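# Hang the clothes rail on two wall hooks

## Task

Place the clothes rail so it rests in both wall hooks, then open the gripper and move the arm away; it only counts if the rail stays hung by itself, not if the robot is still holding or supporting it when the result is checked.

## Robot and tools

The robot is one 7-joint arm with a two-finger gripper. The arm is moved only through joint angles, never through Cartesian targets. Keep the table clear: nothing may be knocked or placed off it. The held rail may be tugged briefly, and loose objects may be nudged, so grip firmly.

Frame: the scene frame has its origin on the table top right under the arm base, +z up, and +y to the left when facing along +x. The base itself may be slightly tilted. Reported hand positions are in metres and can be a little wrong, especially when the arm is stretched out.

execute_actions takes "actions", a list holding either nothing, one action, or one wait, plus an optional "pictures" boolean (images come by default). An empty list just reports the current state without commanding anything. An action is {"rows": [...], "steps": n} where n is 1 to 15 control steps of 1/30 s (default 15). Each row is a single list of 8 numbers for the one arm: seven absolute joint target angles in radians, in the order waist, shoulder, upper arm roll, elbow, forearm roll, wrist pitch, wrist roll, followed by the gripper opening. Rows are used one per step; if there are fewer rows than steps, the final row is held. The opening is an absolute command from -1 (closed) to +1 (fully open, 0.084 m between pads). A wait is {"steps": n} with n up to 300; it counts from the previous result and your own reply time is included. A refused call moves nothing.

Joint ranges in radians: waist -6.283 to 6.283, shoulder -2.059 to 2.094, upper arm roll -6.283 to 6.283, elbow -0.192 to 3.927, forearm roll -6.283 to 6.283, wrist pitch -1.693 to 3.142, wrist roll -6.283 to 6.283. The true ends may differ by up to 0.010. A target more than 0.010 beyond an end, and farther out than the current angle, gets the call refused; a target past the real end is clipped there and reported as "joint sent to its limit" (this note may concern an earlier move still running). No such note does not prove more room exists.

Motion limits: joint targets move at most 3.14 rad/s, with 0.16 s to accelerate, and all joints are synchronised to arrive together. Each step the target stays within 0.623 rad of the measured angle, and if it would shift the gripper over 70 mm from where it is, all joints are scaled back. So large moves take several calls. Between calls the arm continues toward the last row sent until it stalls or a step is HELD; after that only a new action makes it push further. Fingers still in motion finish moving.

Gripper geometry: the fingers extend along the gripper's +z axis and close along its y axis. end_effector_position is the midpoint between closed pads, roughly 2 cm behind the tips; closing pushes the tips about 10 mm further along +z. To hold something, keep commanding an opening well under grip_measured (the measured opening on the same -1..1 scale); the bigger the gap, the harder the squeeze, up to about 24 N per pad for items up to about 6 cm wide. Very fast closing can overshoot in force. Sending grip_measured back still squeezes lightly; wide items may slip.

Result lines: the state line gives end_effector_position (m), end_effector_quat_wxyz, and linear and angular velocities (m/s, rad/s) in the scene frame. Joint positions and Joint velocities list the seven joints in column order, then the pad gap in m and m/s. Joint torques are raw drive outputs with per-unit offset, scale and noise, nonzero even in free air. "joint command not followed" means a clearance check altered or blocked targets (mounting blocks and posts count as arm). HELD marks steps where your row was partly or fully not sent. MOTOR HOT appears from 65 °C; at 80 °C an OVER-TEMPERATURE FAULT brakes the arm until it cools, so avoid holding loads longer than needed. A TORQUE FAULT happens when contact torque reaches a joint's load limit (N m: waist 46, shoulder 46, upper arm roll 27.6, elbow 27.6, forearm roll 27.6, wrist pitch 18.4, wrist roll 18.4, including carried weight): the arm backs that joint off, pauses 10 s and drops the rest of the call. Avoid hard pressing, collisions, slams and drops; smooth, low-effort, quick motion is preferred.

zoom_image takes "camera" (cam_head_left, cam_head_right, cam_high or cam_wrist) and "region" [x0, y0, x1, y1] in pixels of that camera's latest image, origin top-left, at most 504 by 504. All cameras are 896x504. Calibration is given per camera (intrinsics K, distortion, T_world_to_cam); fixed cameras may be off by a couple of degrees and millimetres, and the wrist camera pose follows reported joints.

finished_scene takes "scene", the current scene number; it ends and grades the scene permanently, so call it only after the rail hangs on both hooks, the gripper has opened, and the arm has moved away. Replying with no tool call also ends everything.

Each tool is called after "Call:" as name([rows], argument=value, ...), one row to a line, values as JSON.

## Session

Call:
execute_actions(actions=[])

Scene clock: 0.00 s of 5700.00 s.
end_effector_position=(+0.4307, -0.4051, +0.1102) grip_measured=+1.00 end_effector_quat_wxyz=(+0.222, +0.565, +0.747, +0.270) end_effector_velocity=(-0.000, -0.000, -0.000) end_effector_angular_velocity=(+0.000, +0.001, -0.001)
Joint positions: [-0.148 -0.197 -0.779  0.652 -0.922 -0.096 -2.022  0.084]
Joint velocities: [-0.     0.    -0.001 -0.    -0.    -0.     0.    -0.   ]
Joint torques (N m, as the arm reports them, + toward a larger angle): no reading

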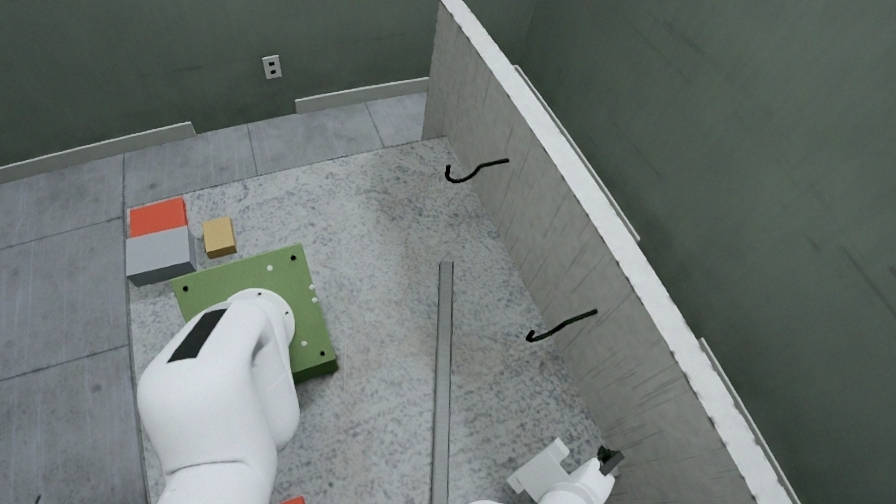

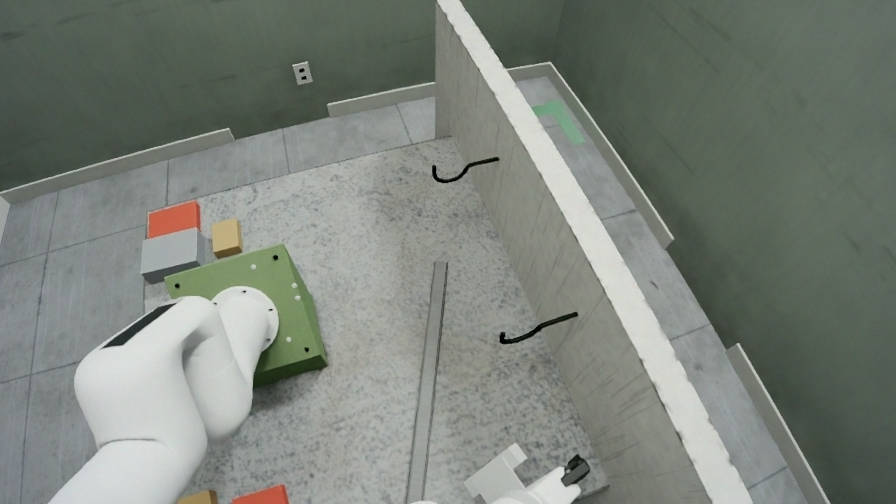

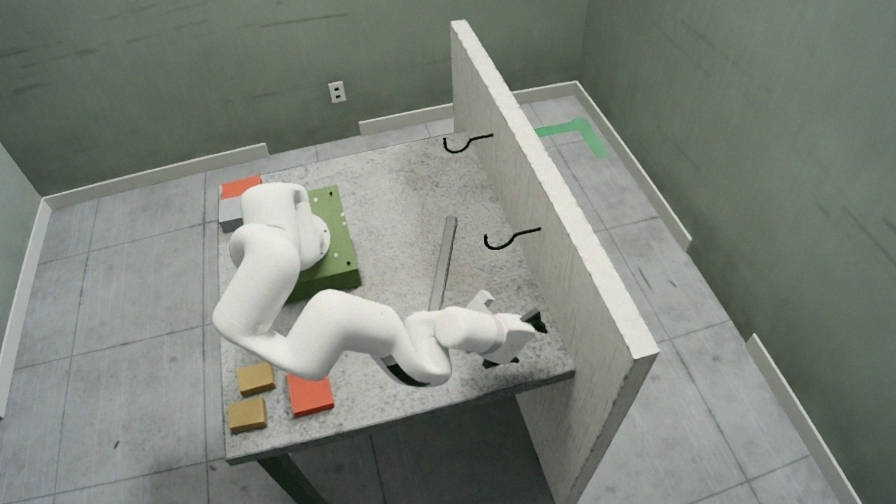

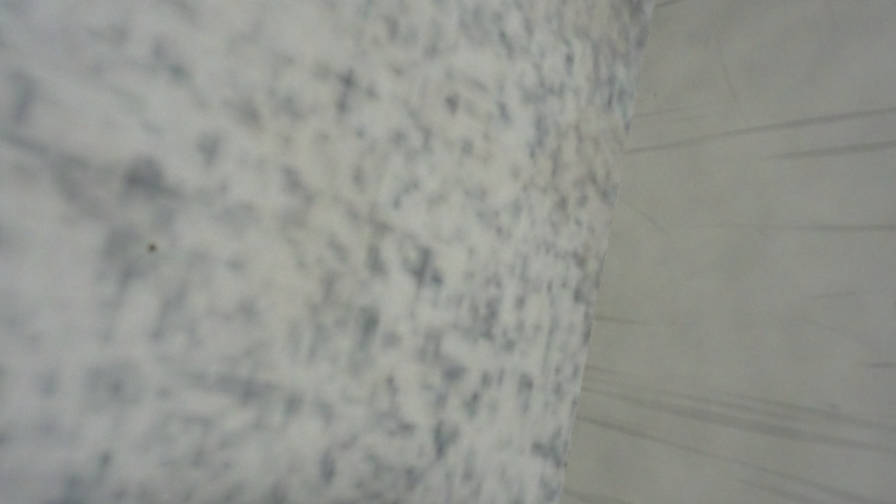

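Call:
execute_actions([
  {"rows":[[-0.6,-0.4,-0.779,0.75,-0.922,-0.096,-2.022,1]]},
], pictures=false)

Call:
execute_actions([
  {"steps":30},
], pictures=false)

Call:
execute_actions([
  {"rows":[[-1.2,-0.4,0,0.9,0,1.3,-1.2,1]]},
], pictures=false)

Call:
execute_actions([
  {"steps":60},
])

Scene clock: 32.63 s of 5700.00 s.
end_effector_position=(+0.3168, -0.5638, +0.0886) grip_measured=+1.00 end_effector_quat_wxyz=(+0.252, +0.687, +0.660, +0.173) end_effector_velocity=(-0.329, -0.327, -0.011) end_effector_angular_velocity=(-0.234, +0.238, -0.766)
Joint positions: [-0.448 -0.332 -0.78   0.717 -0.922 -0.096 -2.022  0.084]
Joint velocities: [-0.69  -0.309  0.004  0.146  0.    -0.001 -0.001 -0.   ]
Joint torques (N m, as the arm reports them, + toward a larger angle): [-0.05 -7.71  9.06  6.19  0.43 -2.88  0.19]
Steps of this call (steps 1 to 90: nothing new was sent; then 29.13 s passed at rest; steps 91 to 105: all 15 steps of this action). Readings (joint positions):
91: [-0.148 -0.197 -0.779 0.652 -0.922 -0.096 -2.022]
92: [-0.152 -0.199 -0.778 0.652 -0.923 -0.096 -2.022]
94: [-0.185 -0.213 -0.773 0.657 -0.923 -0.096 -2.022]
98: [-0.284 -0.258 -0.780 0.682 -0.922 -0.096 -2.022]
105: the state above

Scene clock: 33.63 s of 5700.00 s.
end_effector_position=(+0.2379, -0.6309, +0.0914) grip_measured=+1.00 end_effector_quat_wxyz=(+0.267, +0.736, +0.611, +0.113) end_effector_velocity=(-0.001, -0.000, -0.001) end_effector_angular_velocity=(+0.001, +0.001, -0.003)
Joint positions: [-0.6   -0.4   -0.779  0.75  -0.922 -0.096 -2.022  0.084]
Joint velocities: [-0.001 -0.    -0.002 -0.     0.     0.     0.001 -0.   ]
Joint torques (N m, as the arm reports them, + toward a larger angle): [-0.82 -8.62  7.89  6.8   0.26 -3.06  0.33]
Steps of this call (steps 1 to 30: the robot went on to your last target). Readings (joint positions):
1: [-0.471 -0.342 -0.780 0.722 -0.922 -0.096 -2.022]
2: [-0.494 -0.352 -0.779 0.727 -0.922 -0.096 -2.022]
4: [-0.539 -0.373 -0.779 0.737 -0.922 -0.096 -2.022]
8: [-0.587 -0.395 -0.781 0.748 -0.922 -0.096 -2.022]
30: the state above
The arm was judged still, so your last target was given up. Only a new action makes it travel on or press farther. Fingers that are still opening or closing keep moving.

Scene clock: 34.13 s of 5700.00 s.
end_effector_position=(+0.2213, -0.5517, +0.1003) grip_measured=+1.00 end_effector_quat_wxyz=(-0.110, +0.979, +0.143, +0.097) end_effector_velocity=(-0.189, +0.434, -0.054) end_effector_angular_velocity=(+1.853, +0.889, -0.433)
Joint positions: [-1.108 -0.399 -0.08   0.877 -0.18   0.744 -1.312  0.084]
Joint velocities: [-0.321  0.014  0.268  0.054  0.634  1.893  0.442 -0.   ]
Joint torques (N m, as the arm reports them, + toward a larger angle): [ -2.37 -16.68  -0.84  11.03  -0.97  -1.53  -0.05]
Steps of this call (steps 1 to 15: all 15 steps of this action). Readings (joint positions):
1: [-0.600 -0.400 -0.779 0.750 -0.922 -0.096 -2.022]
2: [-0.604 -0.400 -0.774 0.751 -0.917 -0.091 -2.017]
4: [-0.644 -0.399 -0.731 0.759 -0.875 -0.047 -1.973]
8: [-0.883 -0.401 -0.469 0.822 -0.608 0.219 -1.707]
15: the state above

Scene clock: 36.13 s of 5700.00 s.
end_effector_position=(+0.1769, -0.4270, +0.1302) grip_measured=+1.00 end_effector_quat_wxyz=(-0.374, +0.925, +0.062, +0.018) end_effector_velocity=(+0.000, -0.001, +0.000) end_effector_angular_velocity=(-0.003, -0.002, +0.000)
Joint positions: [-1.2   -0.4   -0.     0.9   -0.     1.3   -1.2    0.084]
Joint velocities: [-0.001 -0.     0.001  0.002 -0.    -0.001 -0.002 -0.   ]
Joint torques (N m, as the arm reports them, + toward a larger angle): [  1.37 -15.85   5.26   9.06   1.09   0.32   0.72]
Steps of this call (steps 1 to 30: the robot went on to your last target; steps 31 to 60: nothing new was sent). Readings (joint positions):
1: [-1.119 -0.399 -0.074 0.879 -0.160 0.807 -1.299]
2: [-1.131 -0.399 -0.070 0.882 -0.142 0.870 -1.288]
4: [-1.152 -0.400 -0.056 0.887 -0.103 0.994 -1.265]
8: [-1.185 -0.400 -0.017 0.895 -0.031 1.206 -1.220]
60: the state above
The arm was judged still, so your last target was given up. Only a new action makes it travel on or press farther. Fingers that are still opening or closing keep moving.
camera_calibration (this result's frames):
cam_wrist: T_world_to_cam=[[0.132218, -0.70765, -0.694083, -0.20651], [-0.991191, -0.0998074, -0.0870561, 0.209353], [-0.00766937, 0.699479, -0.714612, 0.524158], [0, 0, 0, 1]] pos_world=[0.238833, -0.491879, 0.24946]

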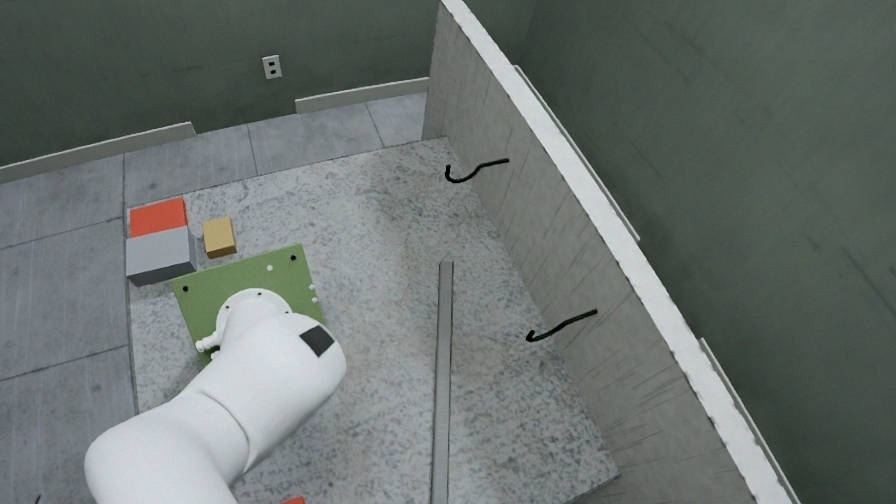

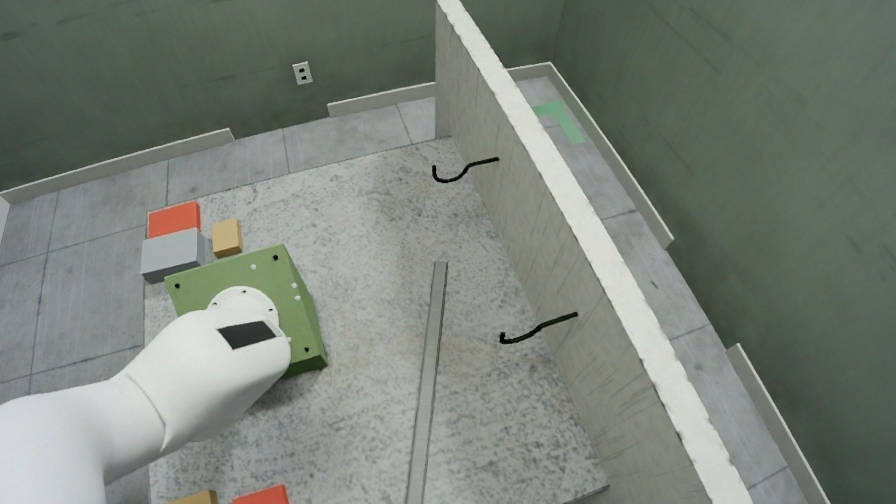

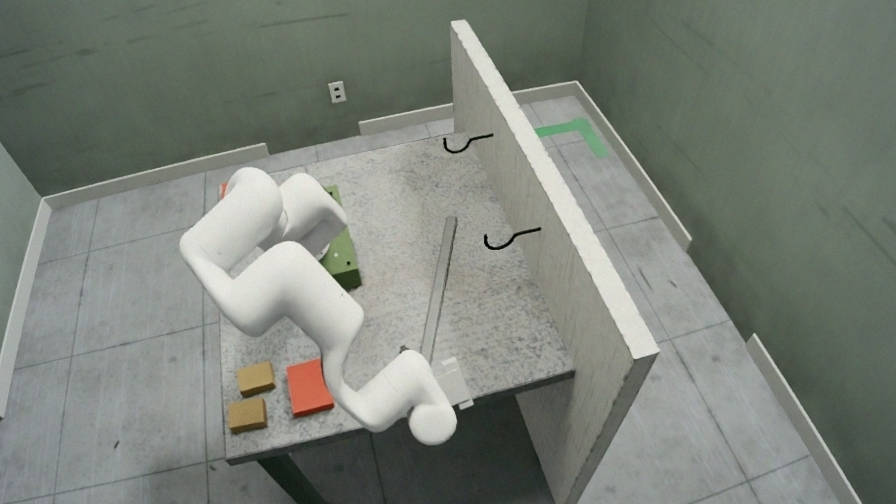

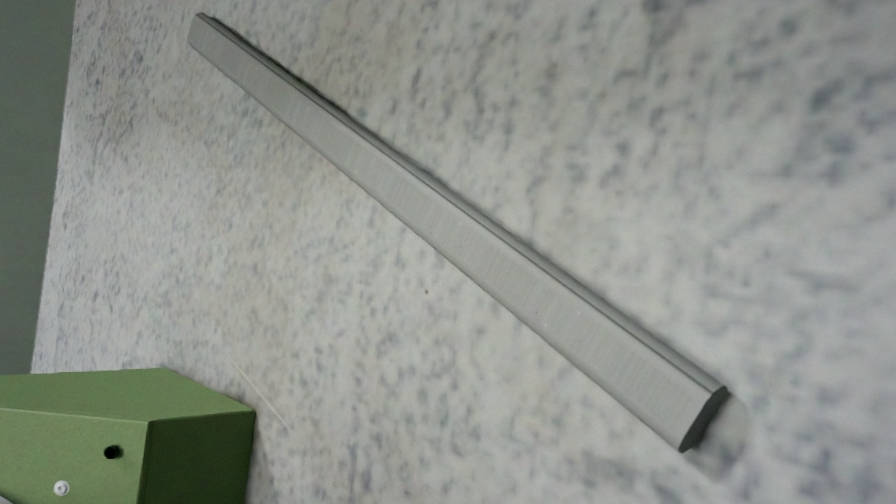

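Call:
execute_actions([
  {"rows":[[-1.345,-0.8,0.6,0.8,0,1.1,-1.121,1]]},
], pictures=false)

Call:
execute_actions([
  {"steps":25},
], pictures=false)

Call:
execute_actions([
  {"rows":[[-1.345,-0.8,1.3435,0.259,0,0.506,-1.121,1]]},
], pictures=false)

Call:
execute_actions([
  {"steps":40},
])

Scene clock: 74.93 s of 5700.00 s.
end_effector_position=(+0.2825, -0.4226, +0.2360) grip_measured=+1.00 end_effector_quat_wxyz=(-0.140, +0.971, +0.191, +0.033) end_effector_velocity=(+0.209, +0.100, +0.208) end_effector_angular_velocity=(-1.070, -0.200, +0.556)
Joint positions: [-1.321 -0.736  0.504  0.818  0.     1.133 -1.134  0.084]
Joint velocities: [-0.24  -0.736  1.118 -0.172  0.003 -0.35   0.139  0.   ]
Joint torques (N m, as the arm reports them, + toward a larger angle): [ 2.04 -5.82 -2.21 11.94  0.42 -0.86  0.89]
Steps of this call (steps 1 to 90: nothing new was sent; then 35.30 s passed at rest; steps 91 to 105: all 15 steps of this action). Readings (joint positions):
91: [-1.200 -0.400 0.000 0.900 -0.000 1.300 -1.200]
92: [-1.201 -0.402 0.003 0.899 -0.000 1.298 -1.199]
94: [-1.213 -0.427 0.040 0.890 -0.001 1.285 -1.194]
98: [-1.250 -0.538 0.207 0.867 0.000 1.231 -1.173]
105: the state above

Scene clock: 75.77 s of 5700.00 s.
end_effector_position=(+0.2986, -0.4134, +0.2510) grip_measured=+1.00 end_effector_quat_wxyz=(-0.095, +0.972, +0.215, +0.026) end_effector_velocity=(+0.000, -0.000, +0.001) end_effector_angular_velocity=(-0.002, -0.001, +0.001)
Joint positions: [-1.345 -0.8    0.6    0.8   -0.     1.1   -1.121  0.084]
Joint velocities: [-0.    -0.001  0.001  0.002  0.     0.    -0.001  0.   ]
Joint torques (N m, as the arm reports them, + toward a larger angle): [  3.68 -10.5    2.47  13.59   0.49  -1.7    0.58]
Steps of this call (steps 1 to 25: the robot went on to your last target). Readings (joint positions):
1: [-1.327 -0.758 0.536 0.813 0.000 1.123 -1.130]
2: [-1.332 -0.772 0.558 0.809 0.000 1.116 -1.127]
4: [-1.338 -0.786 0.579 0.804 0.000 1.108 -1.124]
8: [-1.344 -0.795 0.592 0.800 -0.000 1.102 -1.122]
25: the state above

Scene clock: 76.27 s of 5700.00 s.
end_effector_position=(+0.3280, -0.2685, +0.1737) grip_measured=+1.00 end_effector_quat_wxyz=(-0.040, +0.913, +0.406, +0.008) end_effector_velocity=(-0.040, +0.350, -0.187) end_effector_angular_velocity=(-0.279, -0.074, +1.042)
Joint positions: [-1.345 -0.8    1.015  0.49   0.     0.76  -1.121  0.084]
Joint velocities: [-0.    -0.001  1.078 -0.755 -0.    -0.829 -0.001  0.   ]
Joint torques (N m, as the arm reports them, + toward a larger angle): [ 4.11 -5.12  0.33 11.76  0.34 -1.64  0.28]
Steps of this call (steps 1 to 15: all 15 steps of this action). Readings (joint positions):
1: [-1.345 -0.800 0.600 0.800 -0.000 1.100 -1.121]
2: [-1.345 -0.800 0.603 0.797 -0.000 1.095 -1.121]
4: [-1.346 -0.801 0.638 0.767 -0.000 1.057 -1.121]
8: [-1.345 -0.800 0.771 0.660 0.000 0.947 -1.121]
15: the state above

Scene clock: 77.60 s of 5700.00 s.
end_effector_position=(+0.2914, -0.1770, +0.1183) grip_measured=+1.00 end_effector_quat_wxyz=(+0.001, +0.838, +0.546, -0.004) end_effector_velocity=(-0.000, -0.000, -0.000) end_effector_angular_velocity=(-0.000, +0.001, +0.001)
Joint positions: [-1.345 -0.8    1.343  0.259  0.     0.506 -1.121  0.084]
Joint velocities: [-0.    -0.    -0.    -0.001  0.     0.    -0.001 -0.   ]
Joint torques (N m, as the arm reports them, + toward a larger angle): [ 3.75 -1.94 -0.93 10.42  0.37 -1.98  0.49]
Steps of this call (steps 1 to 30: the robot went on to your last target; steps 31 to 40: nothing new was sent). Readings (joint positions):
1: [-1.345 -0.800 1.051 0.465 0.000 0.732 -1.121]
2: [-1.345 -0.800 1.088 0.439 0.000 0.703 -1.121]
4: [-1.345 -0.800 1.163 0.386 0.000 0.646 -1.121]
8: [-1.345 -0.800 1.294 0.292 -0.000 0.547 -1.121]
40: the state above
The arm was judged still, so your last target was given up. Only a new action makes it travel on or press farther. Fingers that are still opening or closing keep moving.
camera_calibration (this result's frames):
cam_wrist: T_world_to_cam=[[0.916424, -0.400123, -0.00826299, -0.308275], [-0.400135, -0.916456, 0.0002739, 0.0197215], [-0.00768226, 0.0030553, -0.999966, 0.252142], [0, 0, 0, 1]] pos_world=[0.292339, -0.106045, 0.249581]

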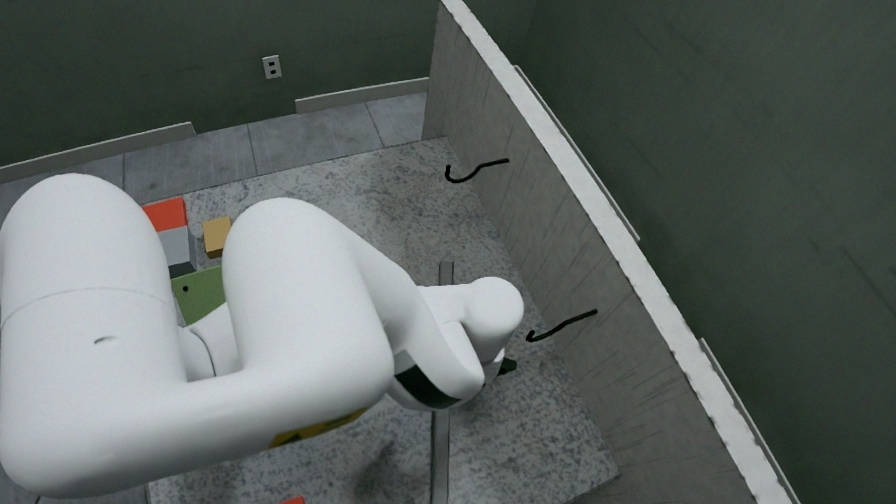

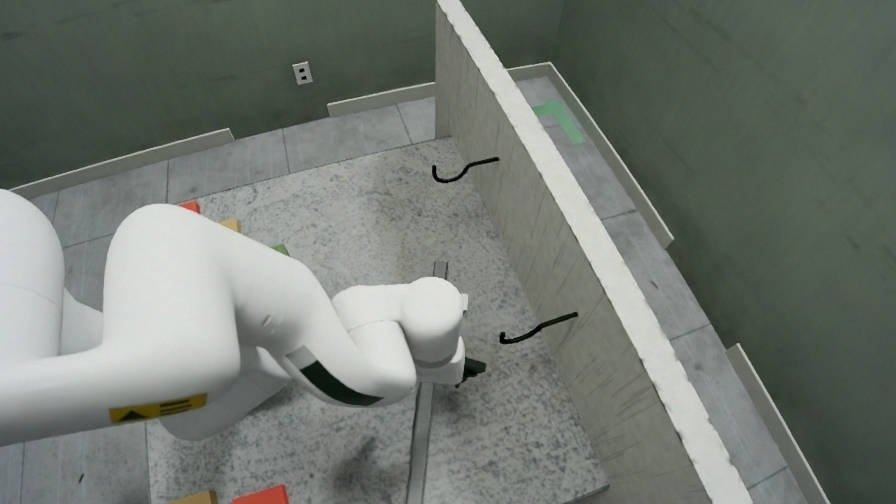

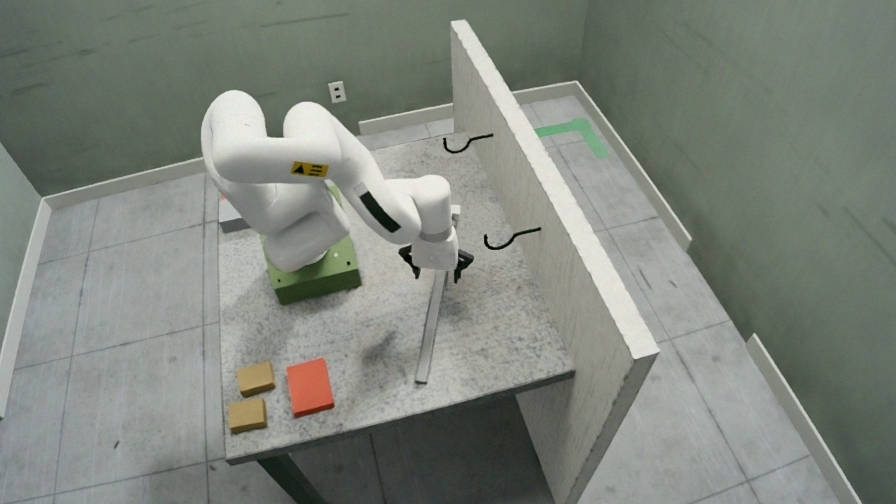

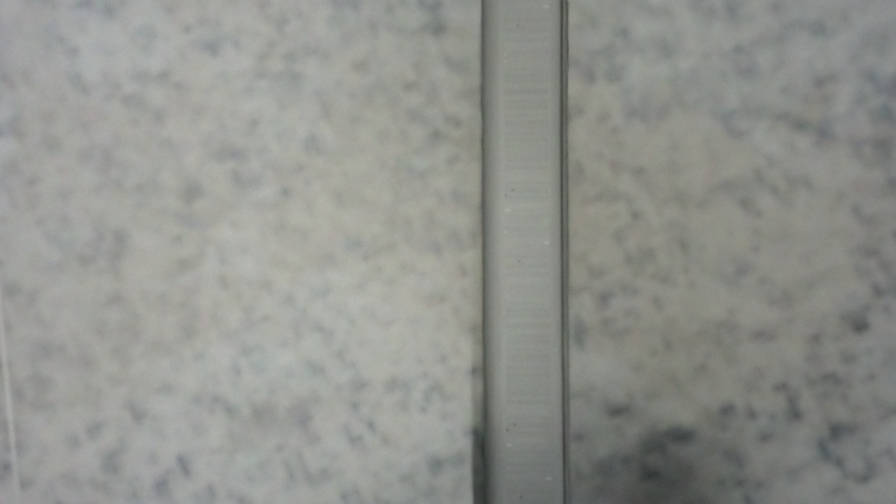

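Call:
execute_actions([
  {"rows":[[-1.967,-0.797,1.785,0.276,0,0.081,-1.121,1]]},
], pictures=false)

Call:
execute_actions([
  {"steps":30},
], pictures=false)

Call:
execute_actions([
  {"rows":[[-1.967,-0.797,1.785,0.276,0,0.081,-1.121,0.8],[-1.967,-0.797,1.785,0.276,0,0.081,-1.121,0.6],[-1.967,-0.797,1.785,0.276,0,0.081,-1.121,0.4],[-1.967,-0.797,1.785,0.276,0,0.081,-1.121,0.2],[-1.967,-0.797,1.785,0.276,0,0.081,-1.121,0.05],[-1.967,-0.797,1.785,0.276,0,0.081,-1.121,-0.1],[-1.967,-0.797,1.785,0.276,0,0.081,-1.121,-0.2],[-1.967,-0.797,1.785,0.276,0,0.081,-1.121,-0.3],[-1.967,-0.797,1.785,0.276,0,0.081,-1.121,-0.4],[-1.967,-0.797,1.785,0.276,0,0.081,-1.121,-0.55],[-1.967,-0.797,1.785,0.276,0,0.081,-1.121,-0.7],[-1.967,-0.797,1.785,0.276,0,0.081,-1.121,-0.9]]},
])

Call:
zoom_image(camera="cam_high", region=[380,110,580,310])

Call:
zoom_image(camera="cam_head_left", region=[420,140,620,360])

Scene clock: 92.13 s of 5700.00 s.
end_effector_position=(+0.2906, -0.1791, +0.0293) grip_measured=+1.00 end_effector_quat_wxyz=(+0.002, +0.838, +0.545, -0.007) end_effector_velocity=(+0.017, +0.021, -0.034) end_effector_angular_velocity=(+0.049, -0.066, +0.022)
Joint positions: [-1.938 -0.797  1.763  0.274 -0.     0.103 -1.121  0.084]
Joint velocities: [-0.286  0.003  0.23   0.034 -0.    -0.234  0.     0.   ]
Joint torques (N m, as the arm reports them, + toward a larger angle): [ 9.24  3.15 -1.68  7.06  0.02 -2.17  0.  ]
Steps of this call (steps 1 to 90: nothing new was sent; then 11.03 s passed at rest; steps 91 to 105: all 15 steps of this action). Readings (joint positions):
91: [-1.345 -0.800 1.344 0.259 0.000 0.506 -1.121]
92: [-1.349 -0.800 1.347 0.259 0.000 0.503 -1.121]
94: [-1.389 -0.800 1.377 0.261 0.000 0.473 -1.121]
98: [-1.643 -0.799 1.555 0.268 0.000 0.302 -1.121]
105: the state above

Scene clock: 93.13 s of 5700.00 s.
end_effector_position=(+0.2911, -0.1774, +0.0255) grip_measured=+1.00 end_effector_quat_wxyz=(+0.001, +0.838, +0.546, -0.004) end_effector_velocity=(-0.001, -0.000, -0.000) end_effector_angular_velocity=(-0.000, +0.001, -0.002)
Joint positions: [-1.967 -0.797  1.785  0.276 -0.     0.081 -1.121  0.084]
Joint velocities: [-0.     0.    -0.    -0.001  0.    -0.     0.002  0.   ]
Joint torques (N m, as the arm reports them, + toward a larger angle): [ 6.26  2.2  -1.1   5.96  0.42 -2.07  0.51]
Steps of this call (steps 1 to 30: the robot went on to your last target). Readings (joint positions):
1: [-1.946 -0.797 1.769 0.275 -0.000 0.096 -1.121]
2: [-1.952 -0.797 1.774 0.276 -0.000 0.092 -1.121]
4: [-1.958 -0.797 1.779 0.276 -0.000 0.086 -1.121]
8: [-1.964 -0.797 1.783 0.276 0.000 0.082 -1.121]
30: the state above
The arm was judged still, so your last target was given up. Only a new action makes it travel on or press farther. Fingers that are still opening or closing keep moving.

Scene clock: 93.63 s of 5700.00 s.
end_effector_position=(+0.2910, -0.1775, +0.0254) grip_measured=-0.35 end_effector_quat_wxyz=(+0.001, +0.838, +0.546, -0.004) end_effector_velocity=(-0.000, +0.000, -0.000) end_effector_angular_velocity=(+0.000, +0.001, +0.001)
Joint positions: [-1.967 -0.797  1.785  0.276  0.     0.081 -1.121  0.029]
Joint velocities: [ 0.    -0.     0.001 -0.     0.     0.001 -0.    -0.   ]
Joint torques (N m, as the arm reports them, + toward a larger angle): [ 5.18  2.43 -0.64  6.72  0.23 -2.19  0.39]
Steps of this call (steps 1 to 15: all 15 steps of this action). Readings (joint positions):
1: [-1.967 -0.797 1.785 0.276 0.000 0.081 -1.121]
2: [-1.967 -0.797 1.785 0.276 -0.000 0.081 -1.121]
4: [-1.967 -0.797 1.785 0.276 -0.000 0.081 -1.121]
8: [-1.967 -0.797 1.785 0.275 -0.000 0.081 -1.121]
15: the state above
camera_calibration (this result's frames):
cam_wrist: T_world_to_cam=[[0.91645, -0.400057, -0.008553, -0.308793], [-0.400068, -0.916485, 0.000460634, 0.0190586], [-0.00802298, 0.00299963, -0.999963, 0.159412], [0, 0, 0, 1]] pos_world=[0.291897, -0.106546, 0.156757]

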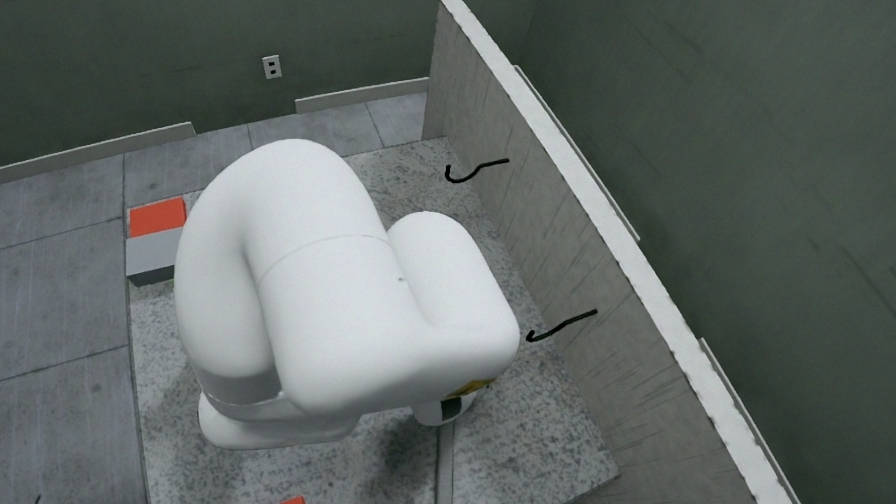

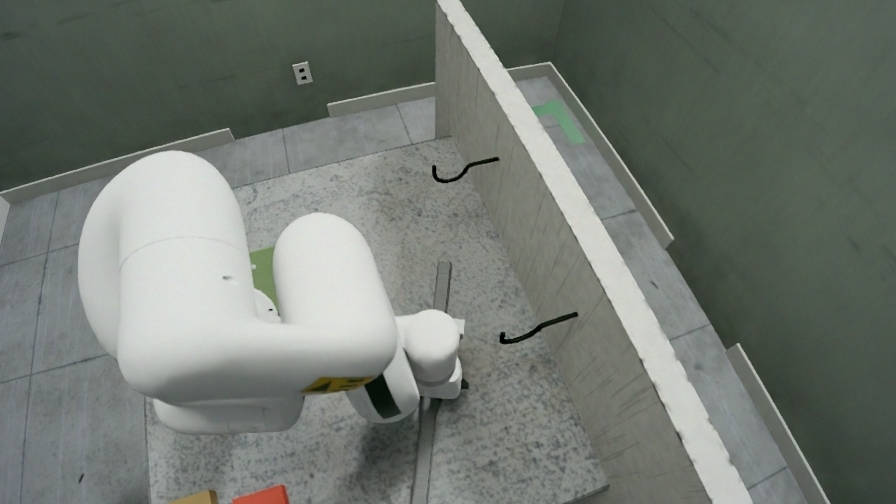

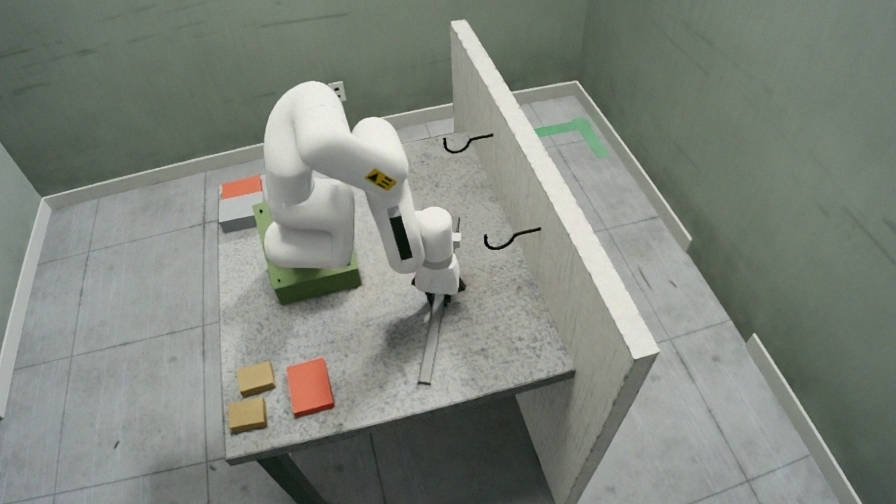

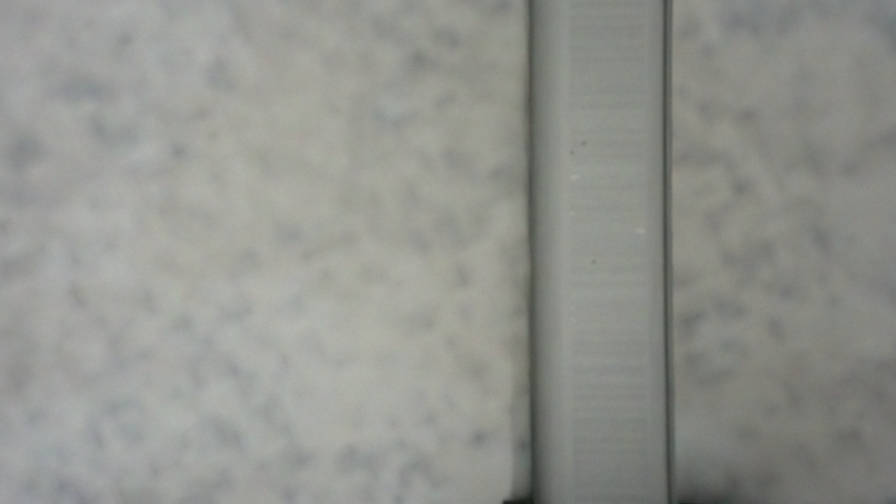

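Region (380, 110, 580, 310) of cam_high's 896x504 image, scaled by 2.520, with more detail than that image has.

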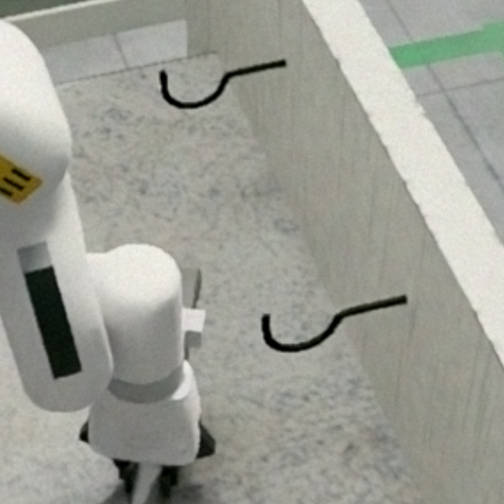

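Region (420, 140, 620, 360) of cam_head_left's 896x504 image, scaled by 2.291, with more detail than that image has; it fills the left 458 columns of this view, and the rest is white.

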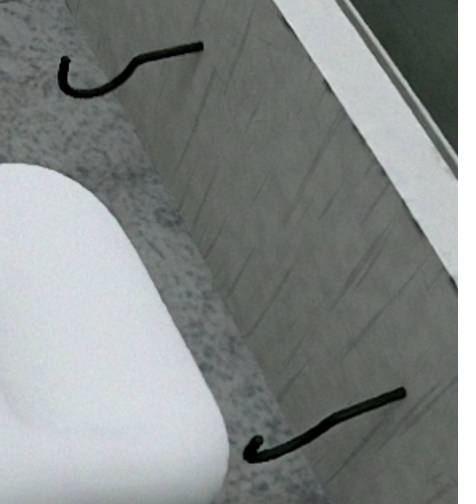

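Call:
execute_actions([
  {"rows":[[-1.9,-0.797,1.74,0.274,0,0.125,-1.121,-0.9],[-1.8,-0.798,1.667,0.271,0,0.195,-1.121,-0.9],[-1.7,-0.798,1.596,0.269,0,0.263,-1.121,-0.9],[-1.6,-0.799,1.525,0.266,0,0.33,-1.121,-0.9],[-1.6,-0.799,1.525,0.266,0,0.33,-1.121,-0.9],[-1.345,-0.8,1.3435,0.259,0,0.506,-1.121,-0.9]]},
], pictures=false)

Call:
execute_actions([
  {"rows":[[-0.85,-0.96,1.022,0.727,0,1.386,-1.3,-0.9]]},
], pictures=false)

Call:
execute_actions([
  {"steps":30},
], pictures=false)

Call:
execute_actions([
  {"rows":[[-1.53,-0.742,1.79,1.175,0,1.291,-1.222,-0.9]]},
], pictures=false)

Call:
execute_actions([
  {"steps":35},
])

Scene clock: 126.83 s of 5700.00 s.
end_effector_position=(+0.2934, -0.1777, +0.1140) grip_measured=-0.35 end_effector_quat_wxyz=(+0.004, +0.837, +0.546, -0.004) end_effector_velocity=(-0.039, +0.004, +0.033) end_effector_angular_velocity=(+0.050, +0.082, -0.022)
Joint positions: [-1.377 -0.8    1.368  0.26  -0.     0.481 -1.121  0.029]
Joint velocities: [ 0.328 -0.    -0.262 -0.043 -0.001  0.268 -0.001 -0.   ]
Joint torques (N m, as the arm reports them, + toward a larger angle): [ 2.24 -1.31  0.02 11.49  0.49 -2.78 -0.05]
Steps of this call (steps 1 to 15: the robot went on to your last target; steps 16 to 90: nothing new was sent; then 29.70 s passed at rest; steps 91 to 105: all 15 steps of this action). Readings (joint positions):
91: [-1.967 -0.797 1.785 0.276 -0.000 0.081 -1.121]
92: [-1.963 -0.797 1.782 0.276 -0.000 0.084 -1.121]
94: [-1.925 -0.797 1.754 0.273 -0.000 0.112 -1.121]
98: [-1.693 -0.798 1.591 0.268 0.000 0.268 -1.121]
105: the state above

Scene clock: 127.33 s of 5700.00 s.
end_effector_position=(+0.3316, -0.1773, +0.2676) grip_measured=-0.35 end_effector_quat_wxyz=(+0.021, +0.806, +0.591, +0.007) end_effector_velocity=(-0.089, +0.009, +0.372) end_effector_angular_velocity=(+0.020, +0.185, +0.258)
Joint positions: [-1.037 -0.902  1.144  0.557 -0.     1.015 -1.235  0.029]
Joint velocities: [ 0.762 -0.238 -0.492  0.687 -0.002  1.507 -0.264 -0.   ]
Joint torques (N m, as the arm reports them, + toward a larger angle): [ 3.22 -1.31 -1.   14.53  0.42 -2.34  0.22]
Steps of this call (steps 1 to 15: all 15 steps of this action). Readings (joint positions):
1: [-1.368 -0.800 1.361 0.259 -0.000 0.489 -1.121]
2: [-1.359 -0.801 1.354 0.261 -0.000 0.499 -1.123]
4: [-1.324 -0.811 1.329 0.288 -0.000 0.546 -1.135]
8: [-1.219 -0.845 1.262 0.392 0.000 0.683 -1.172]
15: the state above

Scene clock: 128.33 s of 5700.00 s.
end_effector_position=(+0.2928, -0.1760, +0.3600) grip_measured=-0.35 end_effector_quat_wxyz=(+0.000, +0.786, +0.618, -0.004) end_effector_velocity=(-0.000, +0.001, +0.001) end_effector_angular_velocity=(-0.004, -0.000, +0.004)
Joint positions: [-0.85  -0.96   1.022  0.727  0.     1.386 -1.3    0.029]
Joint velocities: [ 0.    -0.001  0.004  0.001 -0.001  0.002 -0.001 -0.   ]
Joint torques (N m, as the arm reports them, + toward a larger angle): [ 1.92 -2.57 -0.34 14.98  0.55 -2.2   0.55]
Steps of this call (steps 1 to 30: the robot went on to your last target). Readings (joint positions):
1: [-1.012 -0.910 1.127 0.580 -0.000 1.065 -1.244]
2: [-0.987 -0.917 1.111 0.603 -0.000 1.115 -1.252]
4: [-0.938 -0.932 1.080 0.647 0.000 1.211 -1.269]
8: [-0.870 -0.954 1.036 0.710 0.000 1.341 -1.292]
30: the state above
The arm was judged still, so your last target was given up. Only a new action makes it travel on or press farther. Fingers that are still opening or closing keep moving.

Scene clock: 128.83 s of 5700.00 s.
end_effector_position=(+0.3981, -0.0745, +0.3587) grip_measured=-0.35 end_effector_quat_wxyz=(+0.018, +0.728, +0.685, -0.024) end_effector_velocity=(+0.202, +0.337, -0.022) end_effector_angular_velocity=(+0.296, +0.006, +0.542)
Joint positions: [-1.375 -0.791  1.607  1.074  0.     1.312 -1.239  0.029]
Joint velocities: [-1.254  0.394  1.482  0.809  0.    -0.171  0.139 -0.   ]
Joint torques (N m, as the arm reports them, + toward a larger angle): [ 7.83  1.81 -3.35 15.56  0.43 -2.61  0.59]
Steps of this call (steps 1 to 15: all 15 steps of this action). Readings (joint positions):
1: [-0.850 -0.960 1.022 0.727 -0.000 1.386 -1.300]
2: [-0.854 -0.959 1.026 0.730 -0.000 1.386 -1.299]
4: [-0.894 -0.945 1.065 0.758 -0.000 1.380 -1.294]
8: [-1.080 -0.884 1.256 0.886 -0.000 1.352 -1.273]
15: the state above

Scene clock: 130.00 s of 5700.00 s.
end_effector_position=(+0.4214, -0.0320, +0.3589) grip_measured=-0.35 end_effector_quat_wxyz=(+0.000, +0.706, +0.708, -0.004) end_effector_velocity=(+0.001, +0.000, +0.001) end_effector_angular_velocity=(+0.002, -0.002, +0.000)
Joint positions: [-1.53  -0.742  1.79   1.175  0.     1.291 -1.222  0.029]
Joint velocities: [-0.     0.    -0.001  0.002  0.    -0.    -0.001 -0.   ]
Joint torques (N m, as the arm reports them, + toward a larger angle): [ 7.72  3.17 -0.85 15.79  0.08 -2.11  0.58]
Steps of this call (steps 1 to 30: the robot went on to your last target; steps 31 to 35: nothing new was sent). Readings (joint positions):
1: [-1.416 -0.778 1.655 1.100 0.000 1.307 -1.235]
2: [-1.450 -0.768 1.696 1.123 0.000 1.302 -1.231]
4: [-1.492 -0.754 1.745 1.150 0.000 1.296 -1.226]
8: [-1.520 -0.745 1.777 1.168 -0.000 1.293 -1.223]
35: the state above
The arm was judged still, so your last target was given up. Only a new action makes it travel on or press farther. Fingers that are still opening or closing keep moving.
camera_calibration (this result's frames):
cam_wrist: T_world_to_cam=[[0.999914, 0.00741094, -0.0107745, -0.388644], [0.00739358, -0.999971, -0.00164953, 0.0307593], [-0.0107864, 0.00156972, -0.999941, 0.494617], [0, 0, 0, 1]] pos_world=[0.393719, 0.0328622, 0.490451]

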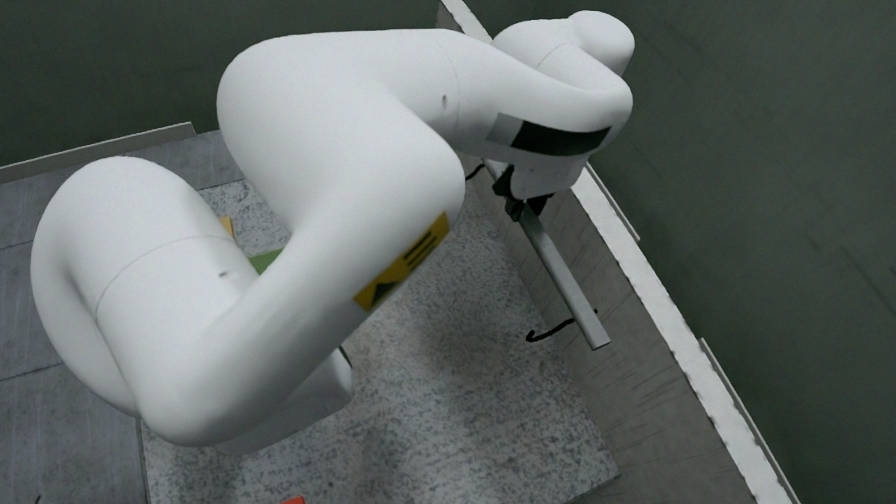

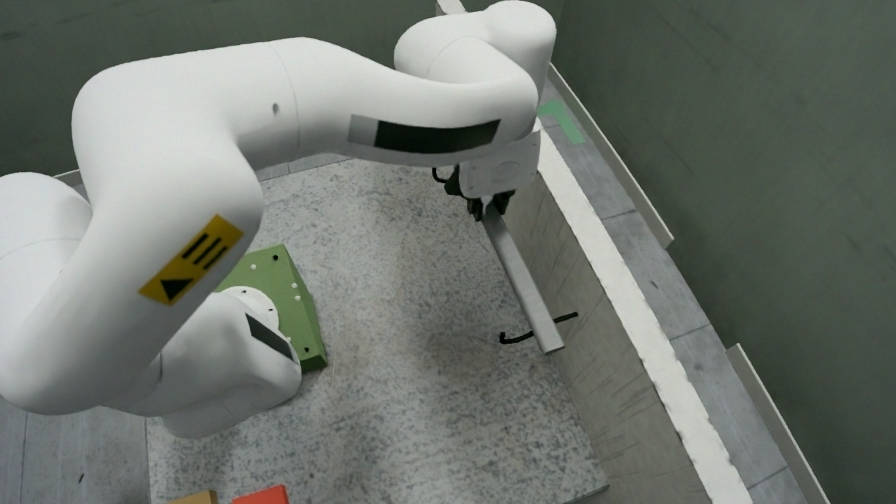

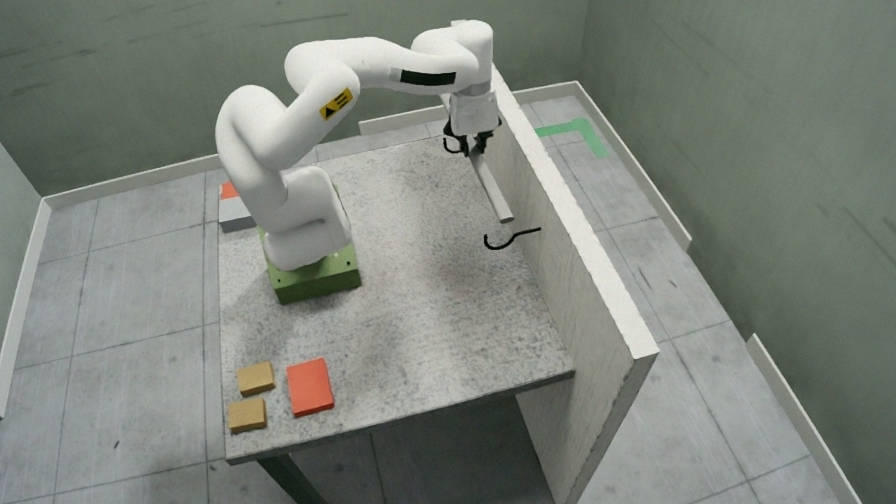

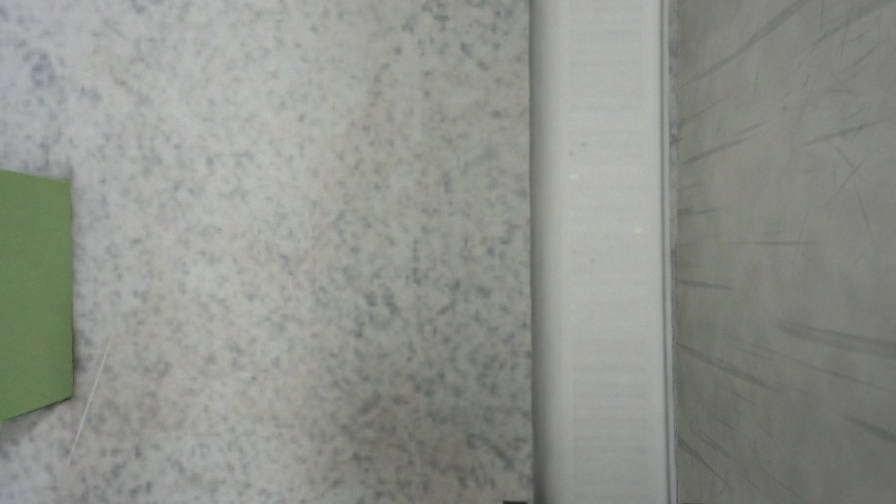

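Call:
execute_actions([
  {"rows":[[-1.774,-0.797,1.979,1.085,0,1.023,-1.208,-0.9]]},
], pictures=false)

Call:
execute_actions([
  {"steps":25},
])

Scene clock: 139.40 s of 5700.00 s.
end_effector_position=(+0.4508, -0.0150, +0.2618) grip_measured=-0.36 end_effector_quat_wxyz=(+0.000, +0.706, +0.708, -0.004) end_effector_velocity=(+0.014, +0.021, -0.007) end_effector_angular_velocity=(+0.029, -0.053, +0.023)
Joint positions: [-1.767 -0.795  1.974  1.088  0.     1.031 -1.209  0.028]
Joint velocities: [-0.043 -0.007  0.059  0.002  0.001 -0.089  0.005  0.   ]
Joint torques (N m, as the arm reports them, + toward a larger angle): [ 7.58  5.75 -2.27 14.34  0.85 -1.91  0.39]
Steps of this call (steps 1 to 170: nothing new was sent; then 3.23 s passed at rest; steps 171 to 185: all 15 steps of this action). Readings (joint positions):
171: [-1.530 -0.742 1.790 1.175 -0.000 1.291 -1.222]
172: [-1.533 -0.743 1.793 1.174 -0.000 1.287 -1.222]
174: [-1.566 -0.749 1.821 1.166 0.000 1.245 -1.220]
178: [-1.694 -0.780 1.917 1.112 0.000 1.112 -1.213]
185: the state above

Scene clock: 140.23 s of 5700.00 s.
end_effector_position=(+0.4511, -0.0148, +0.2586) grip_measured=-0.36 end_effector_quat_wxyz=(+0.000, +0.706, +0.708, -0.004) end_effector_velocity=(+0.001, +0.001, +0.001) end_effector_angular_velocity=(+0.001, -0.002, +0.000)
Joint positions: [-1.774 -0.797  1.979  1.085 -0.     1.023 -1.208  0.028]
Joint velocities: [ 0.    -0.     0.001  0.002  0.     0.     0.     0.   ]
Joint torques (N m, as the arm reports them, + toward a larger angle): [ 8.61  6.59 -0.62 15.06  0.32 -2.49  0.55]
Steps of this call (steps 1 to 15: the robot went on to your last target; steps 16 to 25: nothing new was sent). Readings (joint positions):
1: [-1.768 -0.796 1.976 1.088 0.000 1.028 -1.208]
2: [-1.770 -0.796 1.977 1.088 0.000 1.027 -1.208]
4: [-1.771 -0.796 1.978 1.087 0.000 1.025 -1.208]
8: [-1.773 -0.797 1.978 1.086 -0.000 1.024 -1.208]
25: the state above
The arm was judged still, so your last target was given up. Only a new action makes it travel on or press farther. Fingers that are still opening or closing keep moving.
camera_calibration (this result's frames):
cam_wrist: T_world_to_cam=[[0.999919, 0.00662528, -0.01089, -0.419448], [0.00660878, -0.999977, -0.00155106, 0.0479475], [-0.0109001, 0.00147897, -0.999939, 0.3946], [0, 0, 0, 1]] pos_world=[0.423398, 0.0501418, 0.390083]

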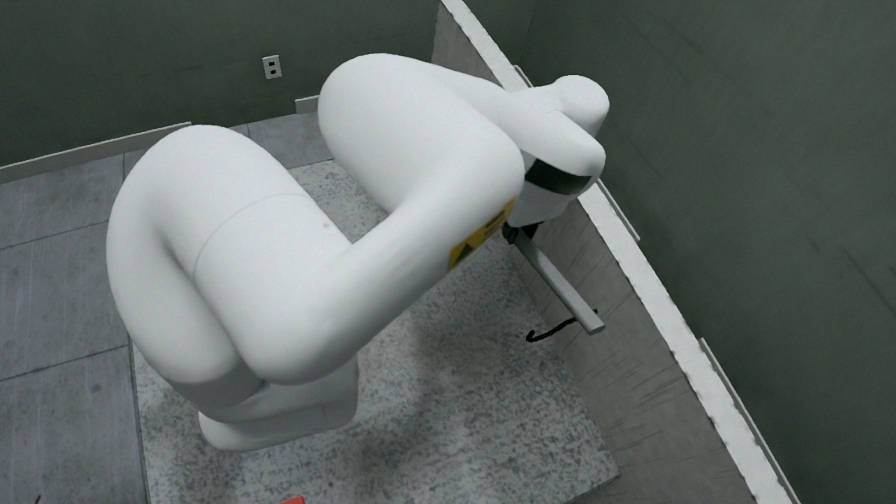

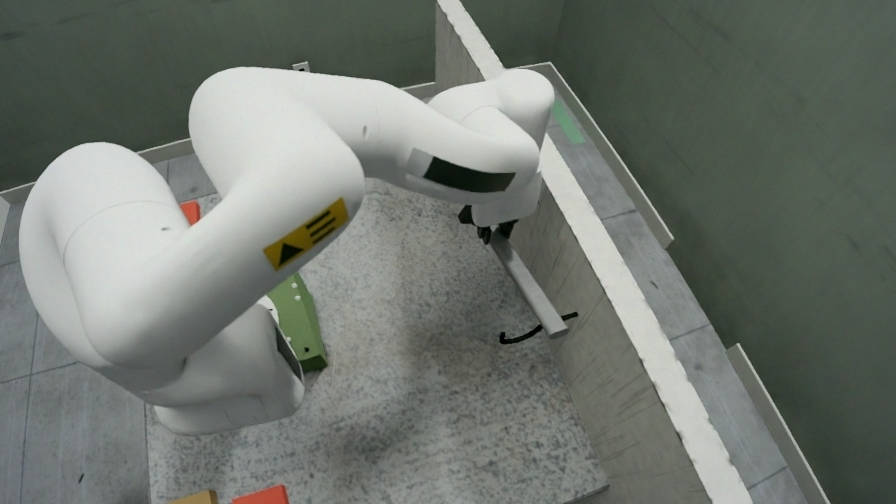

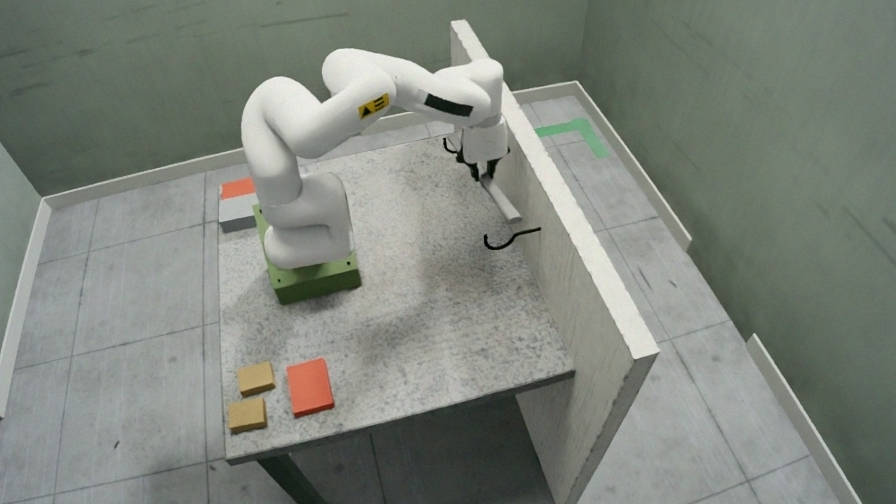

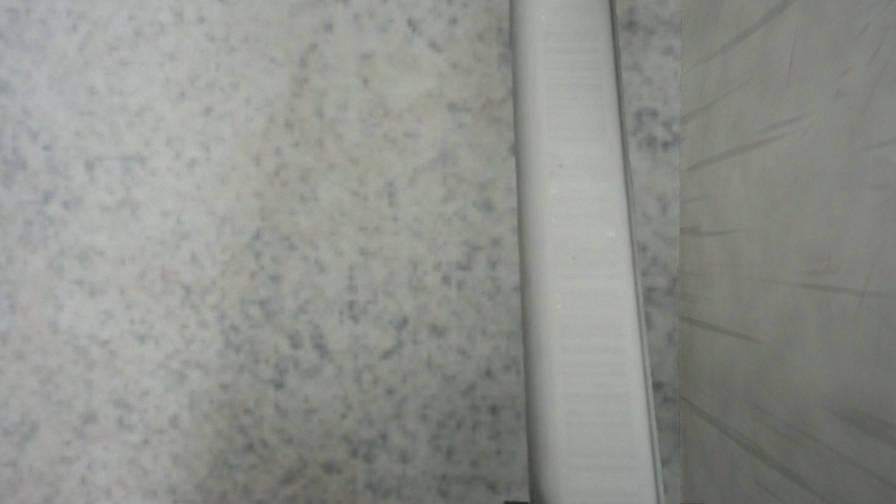

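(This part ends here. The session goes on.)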